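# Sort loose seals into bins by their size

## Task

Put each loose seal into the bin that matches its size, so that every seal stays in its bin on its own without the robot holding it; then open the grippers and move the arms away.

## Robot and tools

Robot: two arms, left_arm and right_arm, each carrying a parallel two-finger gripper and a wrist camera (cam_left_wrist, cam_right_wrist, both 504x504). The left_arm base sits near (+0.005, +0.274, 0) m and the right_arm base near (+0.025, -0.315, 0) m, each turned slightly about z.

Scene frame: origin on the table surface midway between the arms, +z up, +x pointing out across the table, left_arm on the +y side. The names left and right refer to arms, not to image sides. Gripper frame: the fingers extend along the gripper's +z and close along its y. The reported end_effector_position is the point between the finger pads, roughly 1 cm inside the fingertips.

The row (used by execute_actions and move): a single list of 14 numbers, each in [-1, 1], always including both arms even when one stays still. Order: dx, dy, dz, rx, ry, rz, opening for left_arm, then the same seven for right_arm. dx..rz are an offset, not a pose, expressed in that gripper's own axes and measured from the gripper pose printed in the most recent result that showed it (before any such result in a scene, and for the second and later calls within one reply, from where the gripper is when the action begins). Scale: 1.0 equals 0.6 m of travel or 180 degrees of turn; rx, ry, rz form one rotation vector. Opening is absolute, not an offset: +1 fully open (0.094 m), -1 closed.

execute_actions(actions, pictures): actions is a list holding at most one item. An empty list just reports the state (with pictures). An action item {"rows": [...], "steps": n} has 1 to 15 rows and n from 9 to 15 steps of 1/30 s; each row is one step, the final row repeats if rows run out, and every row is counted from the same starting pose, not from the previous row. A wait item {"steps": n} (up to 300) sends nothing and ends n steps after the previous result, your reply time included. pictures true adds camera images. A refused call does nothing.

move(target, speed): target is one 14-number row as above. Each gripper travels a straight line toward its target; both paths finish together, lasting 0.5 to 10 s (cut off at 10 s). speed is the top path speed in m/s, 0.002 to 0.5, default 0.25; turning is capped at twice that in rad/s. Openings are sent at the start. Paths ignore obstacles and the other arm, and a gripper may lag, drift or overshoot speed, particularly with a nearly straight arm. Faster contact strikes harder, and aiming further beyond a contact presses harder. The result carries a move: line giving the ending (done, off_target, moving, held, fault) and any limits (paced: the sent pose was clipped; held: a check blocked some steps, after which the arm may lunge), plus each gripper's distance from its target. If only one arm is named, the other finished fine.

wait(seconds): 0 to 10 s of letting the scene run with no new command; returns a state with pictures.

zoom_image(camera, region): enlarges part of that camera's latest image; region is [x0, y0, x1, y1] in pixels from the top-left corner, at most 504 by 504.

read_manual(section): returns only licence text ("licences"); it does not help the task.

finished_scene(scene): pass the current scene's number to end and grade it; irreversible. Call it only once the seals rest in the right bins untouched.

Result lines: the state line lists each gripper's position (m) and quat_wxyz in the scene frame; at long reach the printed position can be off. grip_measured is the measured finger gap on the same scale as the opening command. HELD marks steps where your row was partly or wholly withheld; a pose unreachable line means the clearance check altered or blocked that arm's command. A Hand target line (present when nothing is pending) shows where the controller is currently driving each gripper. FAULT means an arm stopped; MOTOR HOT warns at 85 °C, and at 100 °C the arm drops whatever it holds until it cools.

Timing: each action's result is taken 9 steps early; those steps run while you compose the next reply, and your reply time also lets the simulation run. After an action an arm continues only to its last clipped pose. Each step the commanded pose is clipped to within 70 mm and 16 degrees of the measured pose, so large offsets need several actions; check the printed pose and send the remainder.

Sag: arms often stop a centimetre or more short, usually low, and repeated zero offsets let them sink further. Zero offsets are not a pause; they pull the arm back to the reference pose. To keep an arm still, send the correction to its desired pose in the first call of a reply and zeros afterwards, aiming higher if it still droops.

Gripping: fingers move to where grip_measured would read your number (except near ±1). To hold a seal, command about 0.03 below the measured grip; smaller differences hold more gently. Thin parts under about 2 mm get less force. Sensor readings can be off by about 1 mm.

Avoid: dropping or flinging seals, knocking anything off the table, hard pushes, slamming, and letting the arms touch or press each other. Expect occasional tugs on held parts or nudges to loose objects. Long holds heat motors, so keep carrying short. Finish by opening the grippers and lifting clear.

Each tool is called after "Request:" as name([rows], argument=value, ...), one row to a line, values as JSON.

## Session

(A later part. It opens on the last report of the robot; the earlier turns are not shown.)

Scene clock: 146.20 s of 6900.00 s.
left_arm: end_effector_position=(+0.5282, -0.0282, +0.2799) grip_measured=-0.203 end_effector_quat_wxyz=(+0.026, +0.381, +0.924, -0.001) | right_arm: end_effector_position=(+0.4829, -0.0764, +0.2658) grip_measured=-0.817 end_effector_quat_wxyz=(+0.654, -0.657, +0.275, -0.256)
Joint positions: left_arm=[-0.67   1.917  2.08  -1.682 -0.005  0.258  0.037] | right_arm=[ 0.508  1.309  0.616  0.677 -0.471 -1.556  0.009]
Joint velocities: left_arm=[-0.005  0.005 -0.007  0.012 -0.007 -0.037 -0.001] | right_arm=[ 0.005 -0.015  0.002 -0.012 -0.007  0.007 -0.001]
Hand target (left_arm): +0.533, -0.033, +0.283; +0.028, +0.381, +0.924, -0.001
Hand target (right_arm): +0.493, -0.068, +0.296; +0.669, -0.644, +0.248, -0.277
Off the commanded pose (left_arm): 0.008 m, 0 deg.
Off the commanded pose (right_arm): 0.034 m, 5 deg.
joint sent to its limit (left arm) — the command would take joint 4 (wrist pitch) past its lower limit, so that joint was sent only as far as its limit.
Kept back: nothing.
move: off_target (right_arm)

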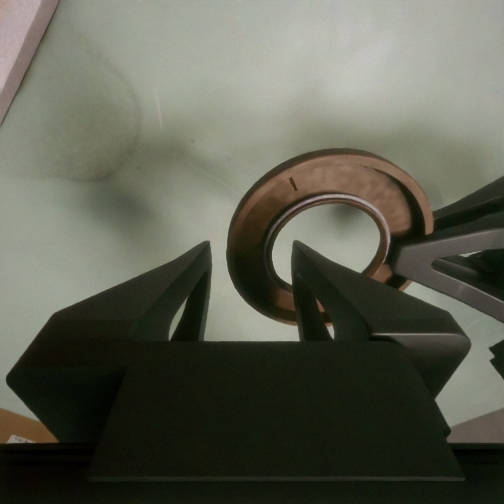

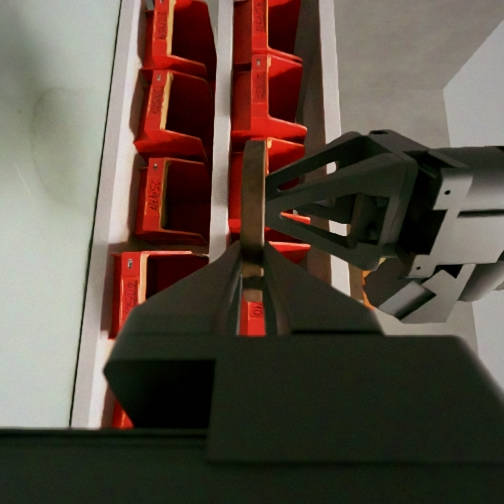

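Now lift the left arm clear.

Request:
move(target=[0,0,-0.12,0,0,0,-0.2,0.003,-0.05,0.02,0.02,0,-0.016,-0.85], speed=0.08)

Scene clock: 147.77 s of 6900.00 s.
left_arm: end_effector_position=(+0.5244, -0.0261, +0.3232) grip_measured=-0.203 end_effector_quat_wxyz=(+0.068, +0.380, +0.922, -0.007) | right_arm: end_effector_position=(+0.4838, -0.0772, +0.2658) grip_measured=-0.817 end_effector_quat_wxyz=(+0.652, -0.657, +0.276, -0.259)
Joint positions: left_arm=[-0.67   1.863  2.11  -1.682 -0.005  0.258  0.037] | right_arm=[ 0.508  1.309  0.616  0.677 -0.464 -1.558  0.009]
Joint velocities: left_arm=[-0.015  0.005 -0.022  0.002 -0.007  0.022 -0.   ] | right_arm=[-0.015  0.005 -0.017 -0.012 -0.007  0.037  0.   ]
Hand target (left_arm): +0.524, -0.025, +0.351; +0.092, +0.379, +0.921, -0.010
Hand target (right_arm): +0.492, -0.070, +0.295; +0.667, -0.643, +0.250, -0.281
Off the commanded pose (left_arm): 0.029 m, 5 deg.
Off the commanded pose (right_arm): 0.032 m, 5 deg.
joint sent to its limit (left arm) — the command would take joint 4 (wrist pitch) past its lower limit, so that joint was sent only as far as its limit.
Kept back: nothing.
move: off_target (left_arm, right_arm)

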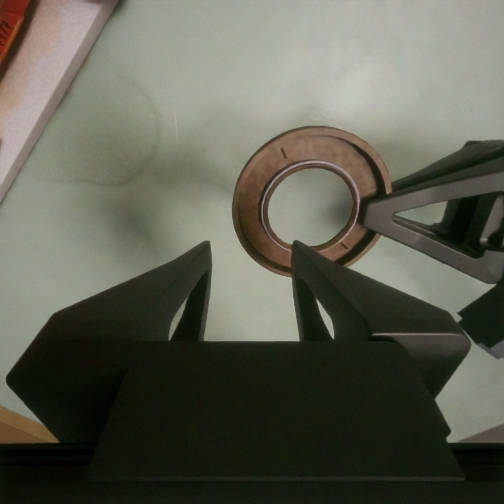

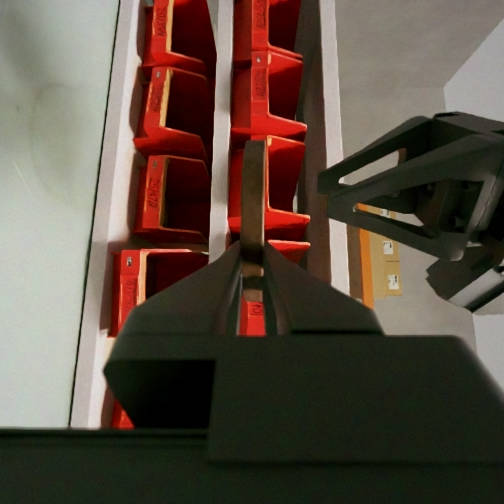

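Request:
move(target=[0.5425,0.031,-0.116,0,0,0,-0.2,0.355,-0.163,-0.055,-0.072,0.252,0.029,-0.85], speed=0.22)

Scene clock: 152.13 s of 6900.00 s.
left_arm: end_effector_position=(+0.3084, +0.2218, +0.3486) grip_measured=-0.203 end_effector_quat_wxyz=(+0.073, +0.378, +0.923, -0.004) | right_arm: end_effector_position=(+0.5952, -0.2473, +0.3146) grip_measured=-0.817 end_effector_quat_wxyz=(-0.408, +0.584, -0.566, +0.416)
Joint positions: left_arm=[-0.292  1.08   1.332 -1.683  0.042  0.628  0.037] | right_arm=[ 0.342  1.284  0.967 -0.015  0.15  -1.544  0.009]
Joint velocities: left_arm=[-0.005 -0.005  0.007  0.012  0.007  0.081 -0.001] | right_arm=[ 0.005 -0.015  0.007  0.002 -0.022 -0.066 -0.   ]
Hand target (left_arm): +0.304, +0.224, +0.348; +0.069, +0.380, +0.922, -0.005
Hand target (right_arm): +0.611, -0.250, +0.362; -0.433, +0.558, -0.560, +0.433
Off the commanded pose (left_arm): 0.008 m, 1 deg.
Off the commanded pose (right_arm): 0.049 m, 4 deg.
joint sent to its limit (left arm) — the command would take joint 4 (wrist pitch) past its lower limit, so that joint was sent only as far as its limit.
Kept back: nothing.
move: off_target (right_arm)

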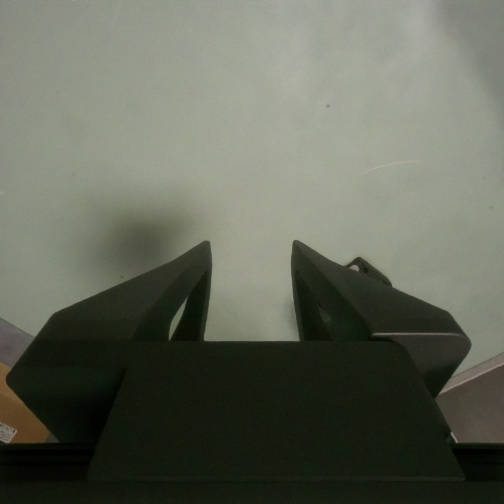

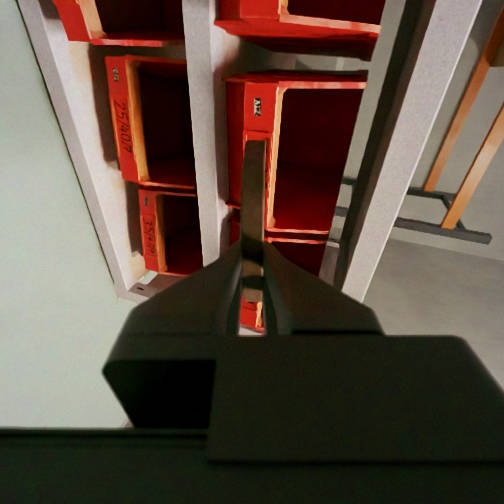

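Request:
execute_actions(actions=[])

Scene clock: 153.33 s of 6900.00 s.
left_arm: end_effector_position=(+0.3084, +0.2218, +0.3486) grip_measured=-0.203 end_effector_quat_wxyz=(+0.073, +0.379, +0.922, -0.003) | right_arm: end_effector_position=(+0.5952, -0.2473, +0.3146) grip_measured=-0.817 end_effector_quat_wxyz=(-0.408, +0.583, -0.566, +0.416)
Joint positions: left_arm=[-0.292  1.08   1.332 -1.683  0.042  0.631  0.037] | right_arm=[ 0.342  1.284  0.967 -0.015  0.15  -1.544  0.009]
Joint velocities: left_arm=[ 0.005 -0.005 -0.012 -0.002 -0.022  0.022 -0.001] | right_arm=[ 0.015 -0.015  0.007  0.002 -0.022 -0.037  0.   ]
Hand target (left_arm): +0.304, +0.224, +0.348; +0.069, +0.380, +0.922, -0.005
Hand target (right_arm): +0.611, -0.250, +0.362; -0.433, +0.558, -0.560, +0.433
Off the commanded pose (left_arm): 0.008 m, 1 deg.
Off the commanded pose (right_arm): 0.049 m, 4 deg.
Kept back: nothing.
Steps of this call (steps 1 to 36: nothing new was sent). Readings (end_effector_position):
1: left_arm (+0.3084, +0.2218, +0.3486) | right_arm (+0.5952, -0.2473, +0.3146)
2: left_arm (+0.3084, +0.2218, +0.3486) | right_arm (+0.5952, -0.2473, +0.3146)
4: left_arm (+0.3084, +0.2218, +0.3486) | right_arm (+0.5952, -0.2473, +0.3146)
8: left_arm (+0.3084, +0.2218, +0.3486) | right_arm (+0.5952, -0.2473, +0.3146)
36: the state above

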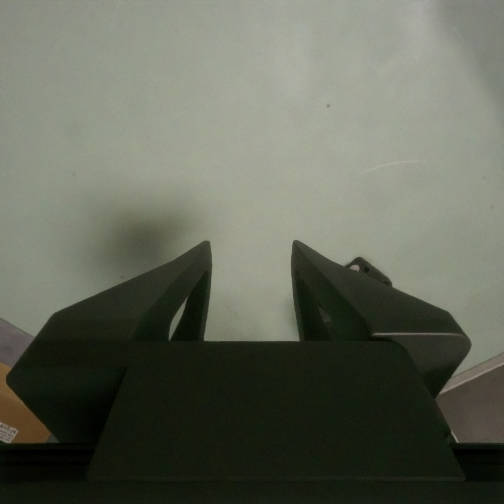

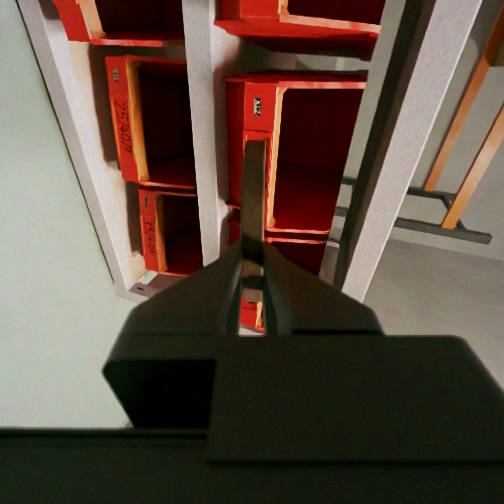

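Request:
zoom_image(camera="cam_right_wrist", region=[60, 0, 400, 340])

Region (60, 0, 400, 340) of cam_right_wrist's 504x504 image, scaled by 1.482, with more detail than that image has.

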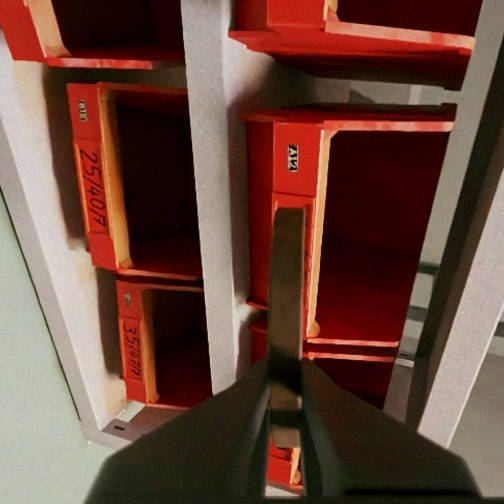

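Request:
move(target=[0,0,0,0,0,0,-0.2, 0,-0.105,0.0,0.03,0,0,-0.85], speed=0.1)

Scene clock: 156.20 s of 6900.00 s.
left_arm: end_effector_position=(+0.3084, +0.2218, +0.3486) grip_measured=-0.203 end_effector_quat_wxyz=(+0.073, +0.379, +0.922, -0.003) | right_arm: end_effector_position=(+0.5972, -0.2469, +0.3208) grip_measured=-0.817 end_effector_quat_wxyz=(-0.411, +0.581, -0.564, +0.418)
Joint positions: left_arm=[-0.292  1.08   1.332 -1.683  0.042  0.631  0.037] | right_arm=[ 0.342  1.284  0.978 -0.015  0.15  -1.544  0.009]
Joint velocities: left_arm=[ 0.005 -0.015  0.007 -0.017  0.007  0.022  0.001] | right_arm=[-0.024  0.005  0.002  0.007 -0.007 -0.007 -0.001]
Hand target (left_arm): +0.308, +0.222, +0.349; +0.073, +0.379, +0.922, -0.003
Hand target (right_arm): +0.611, -0.246, +0.374; -0.435, +0.563, -0.546, +0.442
Off the commanded pose (left_arm): 0.000 m, 0 deg.
Off the commanded pose (right_arm): 0.057 m, 5 deg.
Kept back: nothing.
move: off_target (right_arm)

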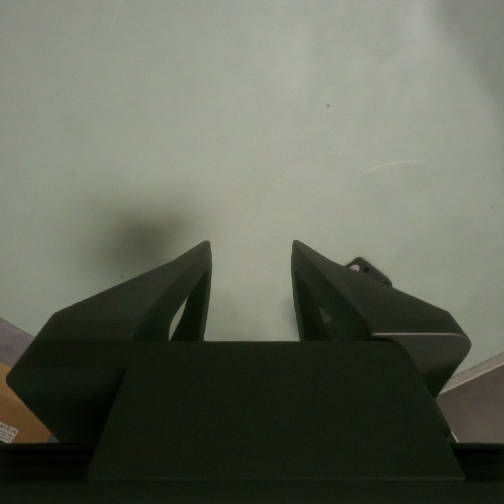

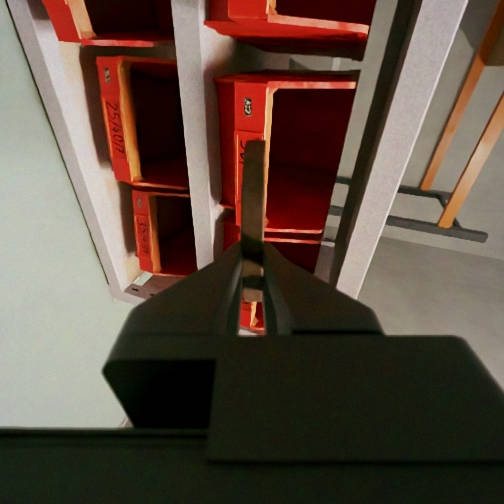

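Request:
move(target=[0,0,0,0,0,0,-0.2, 0,-0.115,0.0,0.05,0,0,-0.85], speed=0.15)

Scene clock: 157.57 s of 6900.00 s.
left_arm: end_effector_position=(+0.3084, +0.2218, +0.3486) grip_measured=-0.203 end_effector_quat_wxyz=(+0.073, +0.379, +0.922, -0.003) | right_arm: end_effector_position=(+0.6012, -0.2463, +0.3340) grip_measured=-0.817 end_effector_quat_wxyz=(-0.428, +0.569, -0.552, +0.433)
Joint positions: left_arm=[-0.292  1.08   1.332 -1.683  0.042  0.631  0.037] | right_arm=[ 0.342  1.284  0.978  0.042  0.15  -1.551  0.009]
Joint velocities: left_arm=[-0.015 -0.005  0.002  0.007 -0.022 -0.037 -0.001] | right_arm=[-0.005 -0.005  0.012 -0.012 -0.007  0.037  0.   ]
Hand target (left_arm): +0.308, +0.222, +0.349; +0.073, +0.379, +0.922, -0.003
Hand target (right_arm): +0.614, -0.245, +0.386; -0.456, +0.547, -0.530, +0.461
Off the commanded pose (left_arm): 0.000 m, 0 deg.
Off the commanded pose (right_arm): 0.055 m, 6 deg.
Kept back: nothing.
move: off_target (right_arm)

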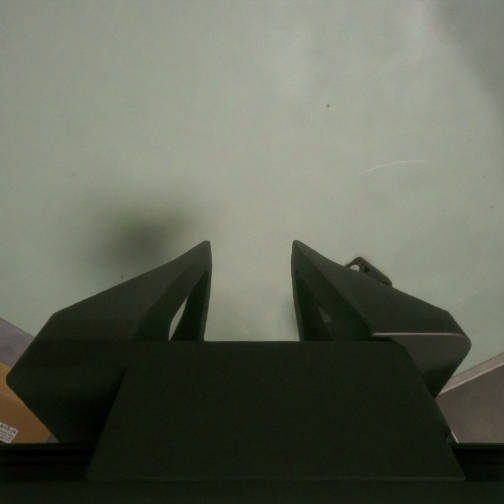

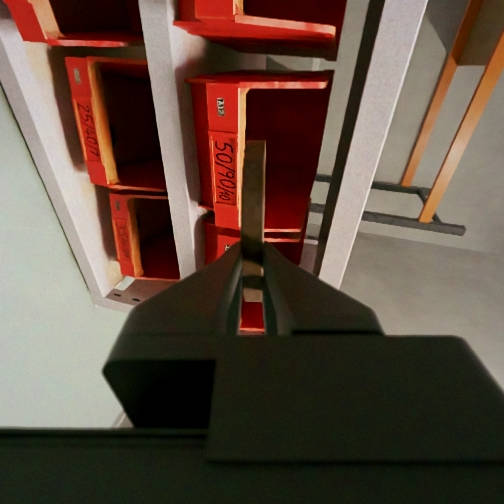

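Request:
move(target=[0,0,0,0,0,0,-0.2, 0,-0.105,0.144,0.03,0,0,-0.85], speed=0.12)

Scene clock: 160.03 s of 6900.00 s.
left_arm: end_effector_position=(+0.3084, +0.2218, +0.3486) grip_measured=-0.203 end_effector_quat_wxyz=(+0.073, +0.379, +0.922, -0.003) | right_arm: end_effector_position=(+0.6805, -0.2402, +0.3180) grip_measured=-0.817 end_effector_quat_wxyz=(-0.427, +0.572, -0.553, +0.430)
Joint positions: left_arm=[-0.292  1.08   1.332 -1.683  0.042  0.631  0.037] | right_arm=[ 0.326  1.504  1.158  0.075  0.129 -1.555  0.009]
Joint velocities: left_arm=[ 0.005 -0.005  0.007  0.007 -0.037 -0.037 -0.001] | right_arm=[-0.005 -0.015 -0.002 -0.002 -0.007  0.022 -0.001]
Hand target (left_arm): +0.308, +0.222, +0.349; +0.073, +0.379, +0.922, -0.003
Hand target (right_arm): +0.695, -0.244, +0.371; -0.454, +0.549, -0.531, +0.459
Off the commanded pose (left_arm): 0.000 m, 0 deg.
Off the commanded pose (right_arm): 0.058 m, 6 deg.
Kept back: nothing.
move: off_target (right_arm); limits=paced

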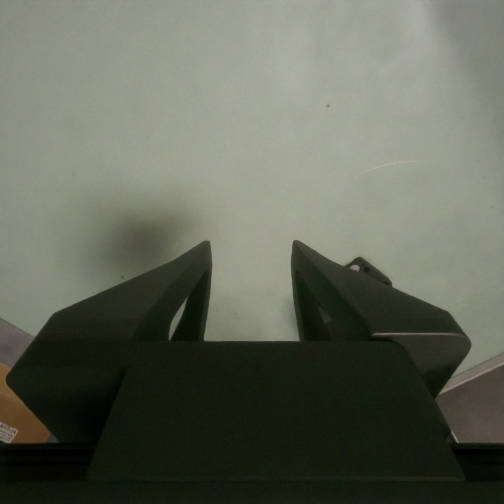

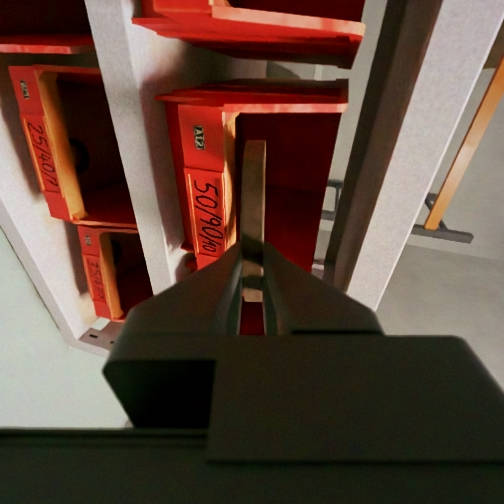

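Request:
move(target=[0,0,0,0,0,0,-0.2, 0,-0.115,-0.02,0.06,0,0,-0.85], speed=0.1)

Scene clock: 161.80 s of 6900.00 s.
left_arm: end_effector_position=(+0.3084, +0.2218, +0.3486) grip_measured=-0.203 end_effector_quat_wxyz=(+0.073, +0.379, +0.922, -0.003) | right_arm: end_effector_position=(+0.6858, -0.2394, +0.3420) grip_measured=-0.816 end_effector_quat_wxyz=(-0.457, +0.549, -0.532, +0.455)
Joint positions: left_arm=[-0.292  1.08   1.332 -1.683  0.042  0.631  0.037] | right_arm=[ 0.326  1.503  1.158  0.175  0.129 -1.563  0.009]
Joint velocities: left_arm=[ 0.005 -0.015 -0.002 -0.027 -0.022 -0.007  0.001] | right_arm=[-0.015 -0.005 -0.002 -0.012 -0.051 -0.022  0.   ]
Hand target (left_arm): +0.308, +0.222, +0.349; +0.073, +0.379, +0.922, -0.003
Hand target (right_arm): +0.685, -0.238, +0.387; -0.480, +0.529, -0.510, +0.479
Off the commanded pose (left_arm): 0.000 m, 0 deg.
Off the commanded pose (right_arm): 0.046 m, 5 deg.
Kept back: nothing.
move: off_target (right_arm)

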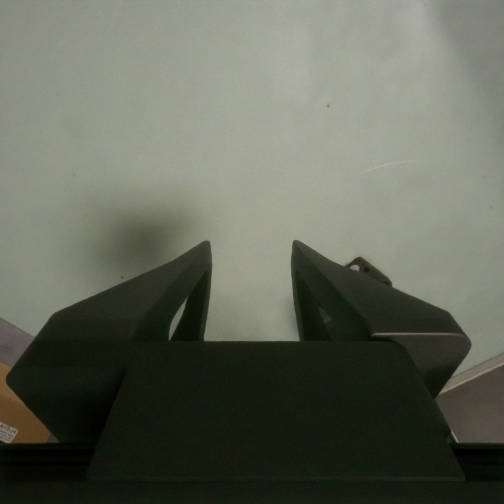

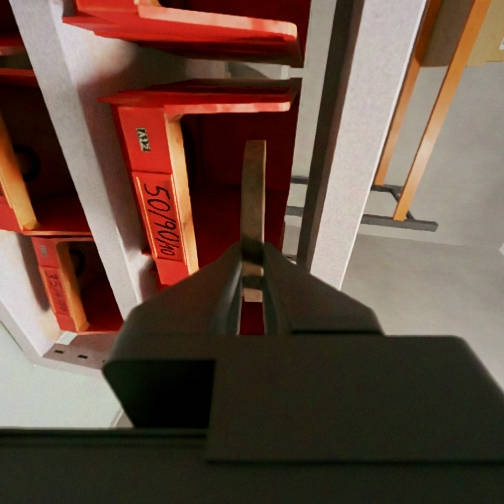

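Request:
move(target=[0,0,0,0,0,0,-0.2, 0,-0.077,0.156,0.02,0,0,-0.85], speed=0.08)

Scene clock: 164.30 s of 6900.00 s.
left_arm: end_effector_position=(+0.3084, +0.2218, +0.3486) grip_measured=-0.203 end_effector_quat_wxyz=(+0.073, +0.379, +0.922, -0.003) | right_arm: end_effector_position=(+0.7663, -0.2314, +0.3215) grip_measured=-0.816 end_effector_quat_wxyz=(-0.454, +0.554, -0.533, +0.449)
Joint positions: left_arm=[-0.292  1.08   1.332 -1.683  0.042  0.631  0.037] | right_arm=[ 0.317  1.719  1.377  0.157  0.112 -1.564  0.009]
Joint velocities: left_arm=[ 0.005 -0.015  0.007 -0.017 -0.007 -0.066 -0.   ] | right_arm=[-0.015 -0.005 -0.012 -0.027  0.051 -0.051  0.   ]
Hand target (left_arm): +0.308, +0.222, +0.349; +0.073, +0.379, +0.922, -0.003
Hand target (right_arm): +0.780, -0.237, +0.371; -0.474, +0.534, -0.517, +0.472
Off the commanded pose (left_arm): 0.000 m, 0 deg.
Off the commanded pose (right_arm): 0.054 m, 4 deg.
Kept back: nothing.
move: off_target (right_arm)

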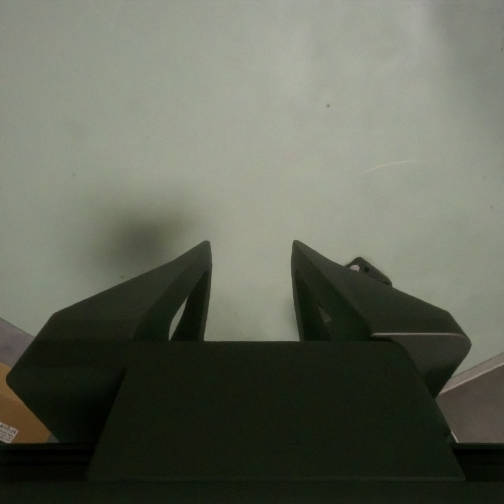

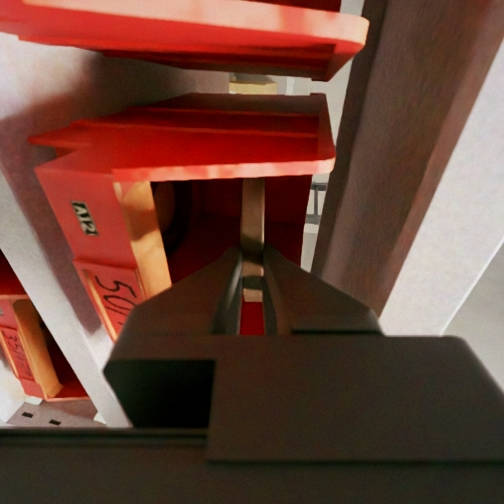

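Request:
move(target=[0,0,0,0,0,0,-0.2, 0.025,-0.067,0.05,0.0,0,0,-0.85], speed=0.05)

Request:
move(target=[0,0,0,0,0,0,-0.2, 0.0,-0.05,0.01,-0.05,0,0,-0.85], speed=0.05)

Scene clock: 166.57 s of 6900.00 s.
left_arm: end_effector_position=(+0.3084, +0.2218, +0.3486) grip_measured=-0.203 end_effector_quat_wxyz=(+0.073, +0.379, +0.922, -0.003) | right_arm: end_effector_position=(+0.7838, -0.2402, +0.3083) grip_measured=-0.817 end_effector_quat_wxyz=(-0.434, +0.573, -0.548, +0.428)
Joint positions: left_arm=[-0.292  1.08   1.332 -1.683  0.042  0.631  0.037] | right_arm=[ 0.296  1.765  1.453  0.052  0.087 -1.564  0.009]
Joint velocities: left_arm=[-0.024 -0.015 -0.002  0.007 -0.007  0.037 -0.   ] | right_arm=[-0.015 -0.005  0.007 -0.012 -0.007  0.051  0.   ]
Hand target (left_arm): +0.308, +0.222, +0.349; +0.073, +0.379, +0.922, -0.003
Hand target (right_arm): +0.799, -0.245, +0.355; -0.454, +0.554, -0.533, +0.450
Off the commanded pose (left_arm): 0.000 m, 0 deg.
Off the commanded pose (right_arm): 0.052 m, 4 deg.
Kept back: nothing.
move: off_target (right_arm)

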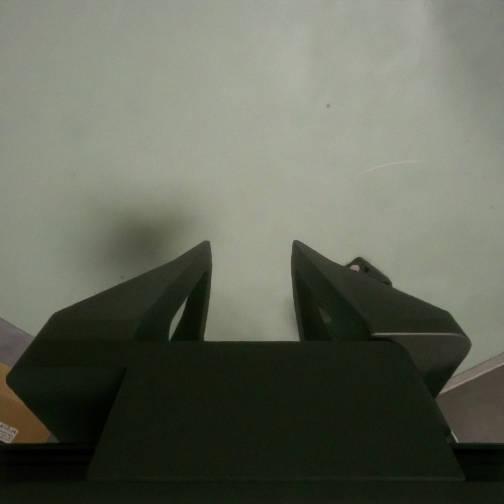

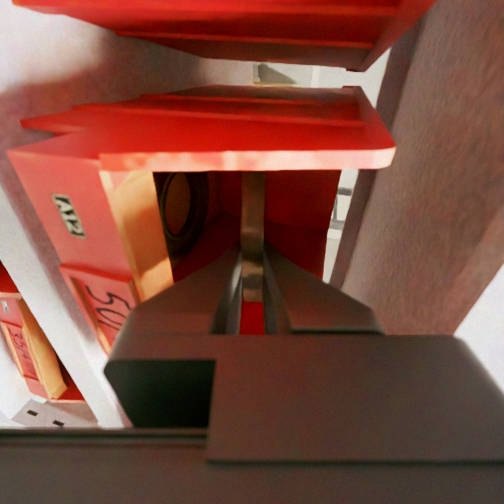

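Scene clock: 168.40 s of 6900.00 s.
left_arm: end_effector_position=(+0.3084, +0.2218, +0.3486) grip_measured=-0.203 end_effector_quat_wxyz=(+0.073, +0.379, +0.922, -0.003) | right_arm: end_effector_position=(+0.7773, -0.2409, +0.2887) grip_measured=-0.817 end_effector_quat_wxyz=(-0.360, +0.624, -0.588, +0.367)
Joint positions: left_arm=[-0.292  1.08   1.332 -1.683  0.042  0.631  0.037] | right_arm=[ 0.296  1.779  1.562 -0.275  0.087 -1.564  0.009]
Joint velocities: left_arm=[-0.005 -0.015  0.002 -0.017 -0.051 -0.022 -0.002] | right_arm=[-0.015 -0.005  0.017  0.002 -0.007  0.022 -0.   ]
Hand target (left_arm): +0.308, +0.222, +0.349; +0.073, +0.379, +0.922, -0.003
Hand target (right_arm): +0.793, -0.239, +0.336; -0.388, +0.605, -0.579, +0.385
Off the commanded pose (left_arm): 0.000 m, 0 deg.
Off the commanded pose (right_arm): 0.051 m, 4 deg.
Kept back: nothing.
move: off_target (right_arm)

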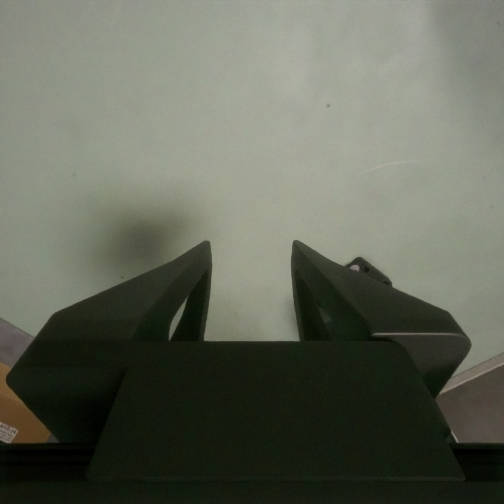

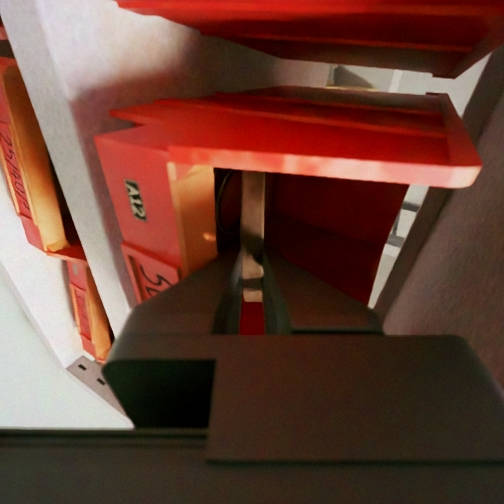

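Request:
move(target=[0,0,0,0,0,0,-0.2, 0.0,-0.108,0.012,0.02,0,0,-0.85], speed=0.05)

Scene clock: 170.70 s of 6900.00 s.
left_arm: end_effector_position=(+0.3084, +0.2218, +0.3486) grip_measured=-0.203 end_effector_quat_wxyz=(+0.073, +0.379, +0.922, -0.003) | right_arm: end_effector_position=(+0.7943, -0.2389, +0.2918) grip_measured=-0.817 end_effector_quat_wxyz=(-0.354, +0.628, -0.591, +0.362)
Joint positions: left_arm=[-0.292  1.08   1.332 -1.683  0.042  0.631  0.037] | right_arm=[ 0.296  1.825  1.646 -0.331  0.087 -1.564  0.009]
Joint velocities: left_arm=[-0.015 -0.005 -0.017 -0.007  0.007 -0.037 -0.   ] | right_arm=[ 0.005  0.015  0.027 -0.007  0.037 -0.007 -0.001]
Hand target (left_arm): +0.308, +0.222, +0.349; +0.073, +0.379, +0.922, -0.003
Hand target (right_arm): +0.809, -0.237, +0.342; -0.380, +0.612, -0.576, +0.386
Off the commanded pose (left_arm): 0.000 m, 0 deg.
Off the commanded pose (right_arm): 0.054 m, 5 deg.
Kept back: nothing.
move: off_target (right_arm)

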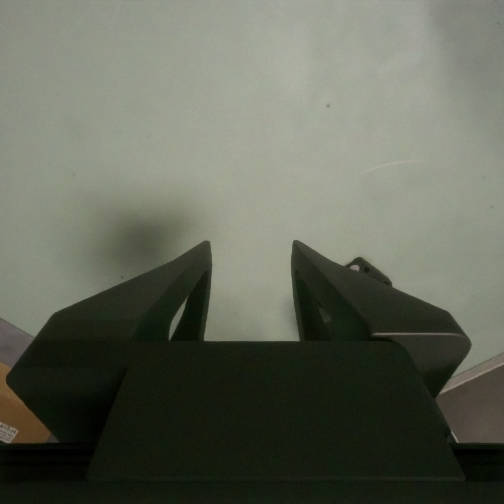

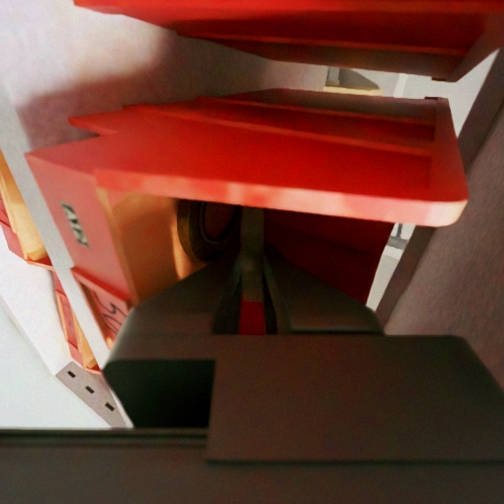

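Request:
move(target=[0,0,0,0,0,0,-0.2, 0.0,-0.085,-0.017,0.028,0,0,-0.5], speed=0.05)

Request:
move(target=[0,0,0,0,0,0,-0.2, 0.0,-0.07,-0.2,0.03,0,0,-0.5], speed=0.1)

Scene clock: 173.57 s of 6900.00 s.
left_arm: end_effector_position=(+0.3084, +0.2218, +0.3486) grip_measured=-0.203 end_effector_quat_wxyz=(+0.073, +0.379, +0.922, -0.003) | right_arm: end_effector_position=(+0.7943, -0.2388, +0.2918) grip_measured=-0.501 end_effector_quat_wxyz=(-0.354, +0.628, -0.591, +0.362)
Joint positions: left_arm=[-0.292  1.08   1.332 -1.683  0.042  0.631  0.037] | right_arm=[ 0.296  1.825  1.646 -0.331  0.087 -1.564  0.023]
Joint velocities: left_arm=[-0.005 -0.005 -0.002  0.002 -0.051 -0.037  0.   ] | right_arm=[-0.005 -0.005 -0.007  0.002 -0.037 -0.066 -0.001]
Hand target (left_arm): +0.308, +0.222, +0.349; +0.073, +0.379, +0.922, -0.003
Hand target (right_arm): +0.806, -0.236, +0.341; -0.382, +0.612, -0.574, +0.388
Off the commanded pose (left_arm): 0.000 m, 0 deg.
Off the commanded pose (right_arm): 0.052 m, 5 deg.
Kept back: nothing.
move: off_target (right_arm)

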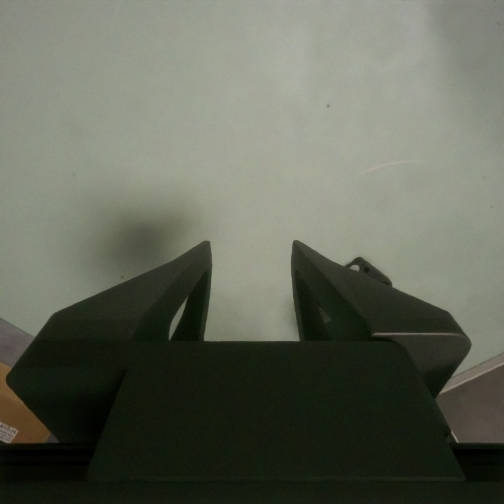

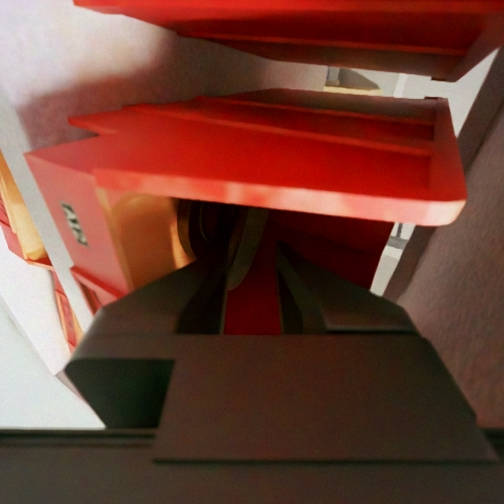

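Scene clock: 175.27 s of 6900.00 s.
left_arm: end_effector_position=(+0.3084, +0.2218, +0.3486) grip_measured=-0.203 end_effector_quat_wxyz=(+0.073, +0.379, +0.922, -0.003) | right_arm: end_effector_position=(+0.7172, -0.2441, +0.3857) grip_measured=-0.501 end_effector_quat_wxyz=(-0.384, +0.608, -0.575, +0.391)
Joint positions: left_arm=[-0.292  1.08   1.332 -1.683  0.042  0.631  0.037] | right_arm=[ 0.306  1.571  1.505 -0.347  0.101 -1.564  0.023]
Joint velocities: left_arm=[ 0.005 -0.005  0.002 -0.002  0.007  0.037 -0.001] | right_arm=[-0.005 -0.005  0.007 -0.007  0.037  0.037 -0.001]
Hand target (left_arm): +0.308, +0.222, +0.349; +0.073, +0.379, +0.922, -0.003
Hand target (right_arm): +0.711, -0.238, +0.388; -0.384, +0.611, -0.573, +0.389
Off the commanded pose (left_arm): 0.000 m, 0 deg.
Off the commanded pose (right_arm): 0.009 m, 0 deg.
Kept back: nothing.
move: done

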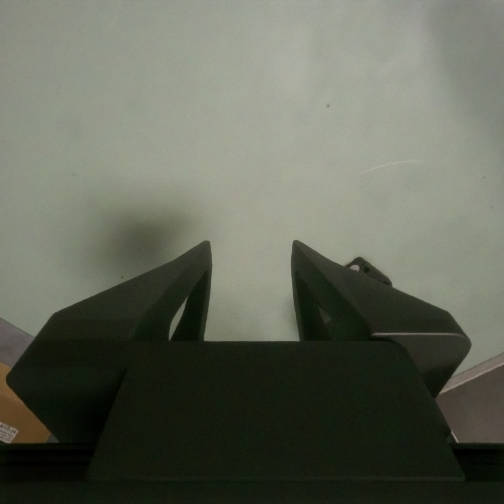

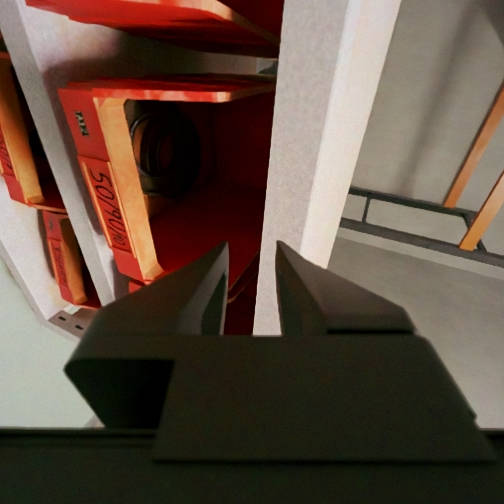

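Request:
zoom_image(camera="cam_right_wrist", region=[50, 70, 330, 340])

Region (50, 70, 330, 340) of cam_right_wrist's 504x504 image, scaled by 1.800, with more detail than that image has; it fills the top 486 rows of this view, and the rest is white.

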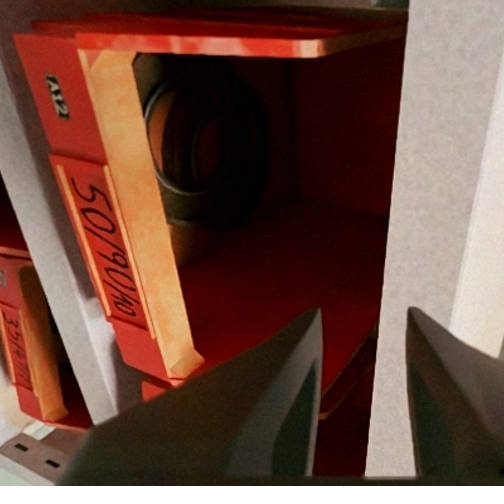

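Request:
move(target=[0,0,0,0,0,0,-0.2, 0.0,0.2,-0.42,-0.08,0,0,-0.5], speed=0.25)

Scene clock: 178.00 s of 6900.00 s.
left_arm: end_effector_position=(+0.3084, +0.2218, +0.3486) grip_measured=-0.203 end_effector_quat_wxyz=(+0.073, +0.379, +0.922, -0.003) | right_arm: end_effector_position=(+0.4392, -0.2581, +0.3874) grip_measured=-0.501 end_effector_quat_wxyz=(-0.309, +0.649, -0.614, +0.326)
Joint positions: left_arm=[-0.292  1.08   1.332 -1.683  0.042  0.631  0.037] | right_arm=[ 0.383  0.919  1.082 -0.812  0.163 -1.502  0.023]
Joint velocities: left_arm=[-0.005 -0.005  0.027 -0.002  0.022 -0.007  0.   ] | right_arm=[-0.005  0.015  0.002  0.002 -0.037  0.051  0.001]
Hand target (left_arm): +0.308, +0.222, +0.349; +0.073, +0.379, +0.922, -0.003
Hand target (right_arm): +0.438, -0.255, +0.378; -0.304, +0.650, -0.620, +0.317
Off the commanded pose (left_arm): 0.000 m, 0 deg.
Off the commanded pose (right_arm): 0.012 m, 1 deg.
Kept back: nothing.
move: off_target (right_arm)

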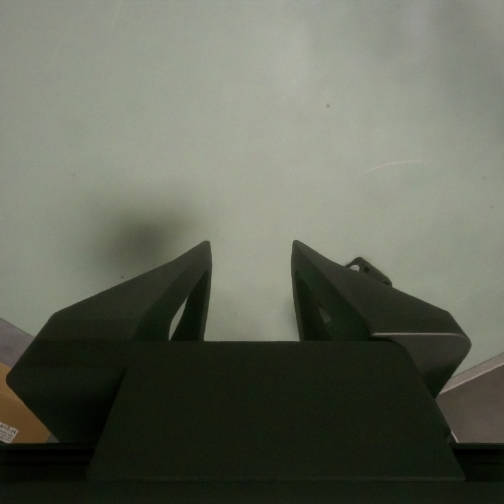

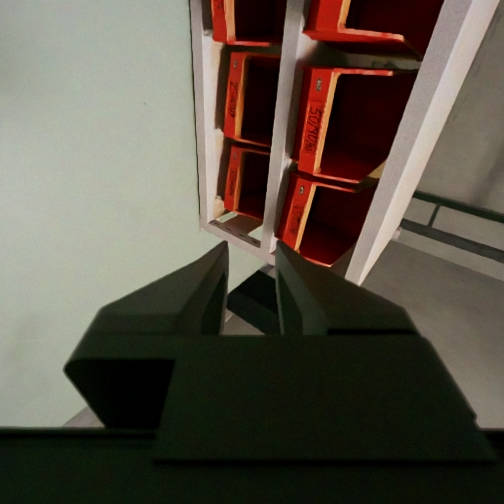

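The table in front of the rack is clear, and both arms have moved away from the bins.

Request:
finished_scene(scene=2)

The scene is finished: the task was done.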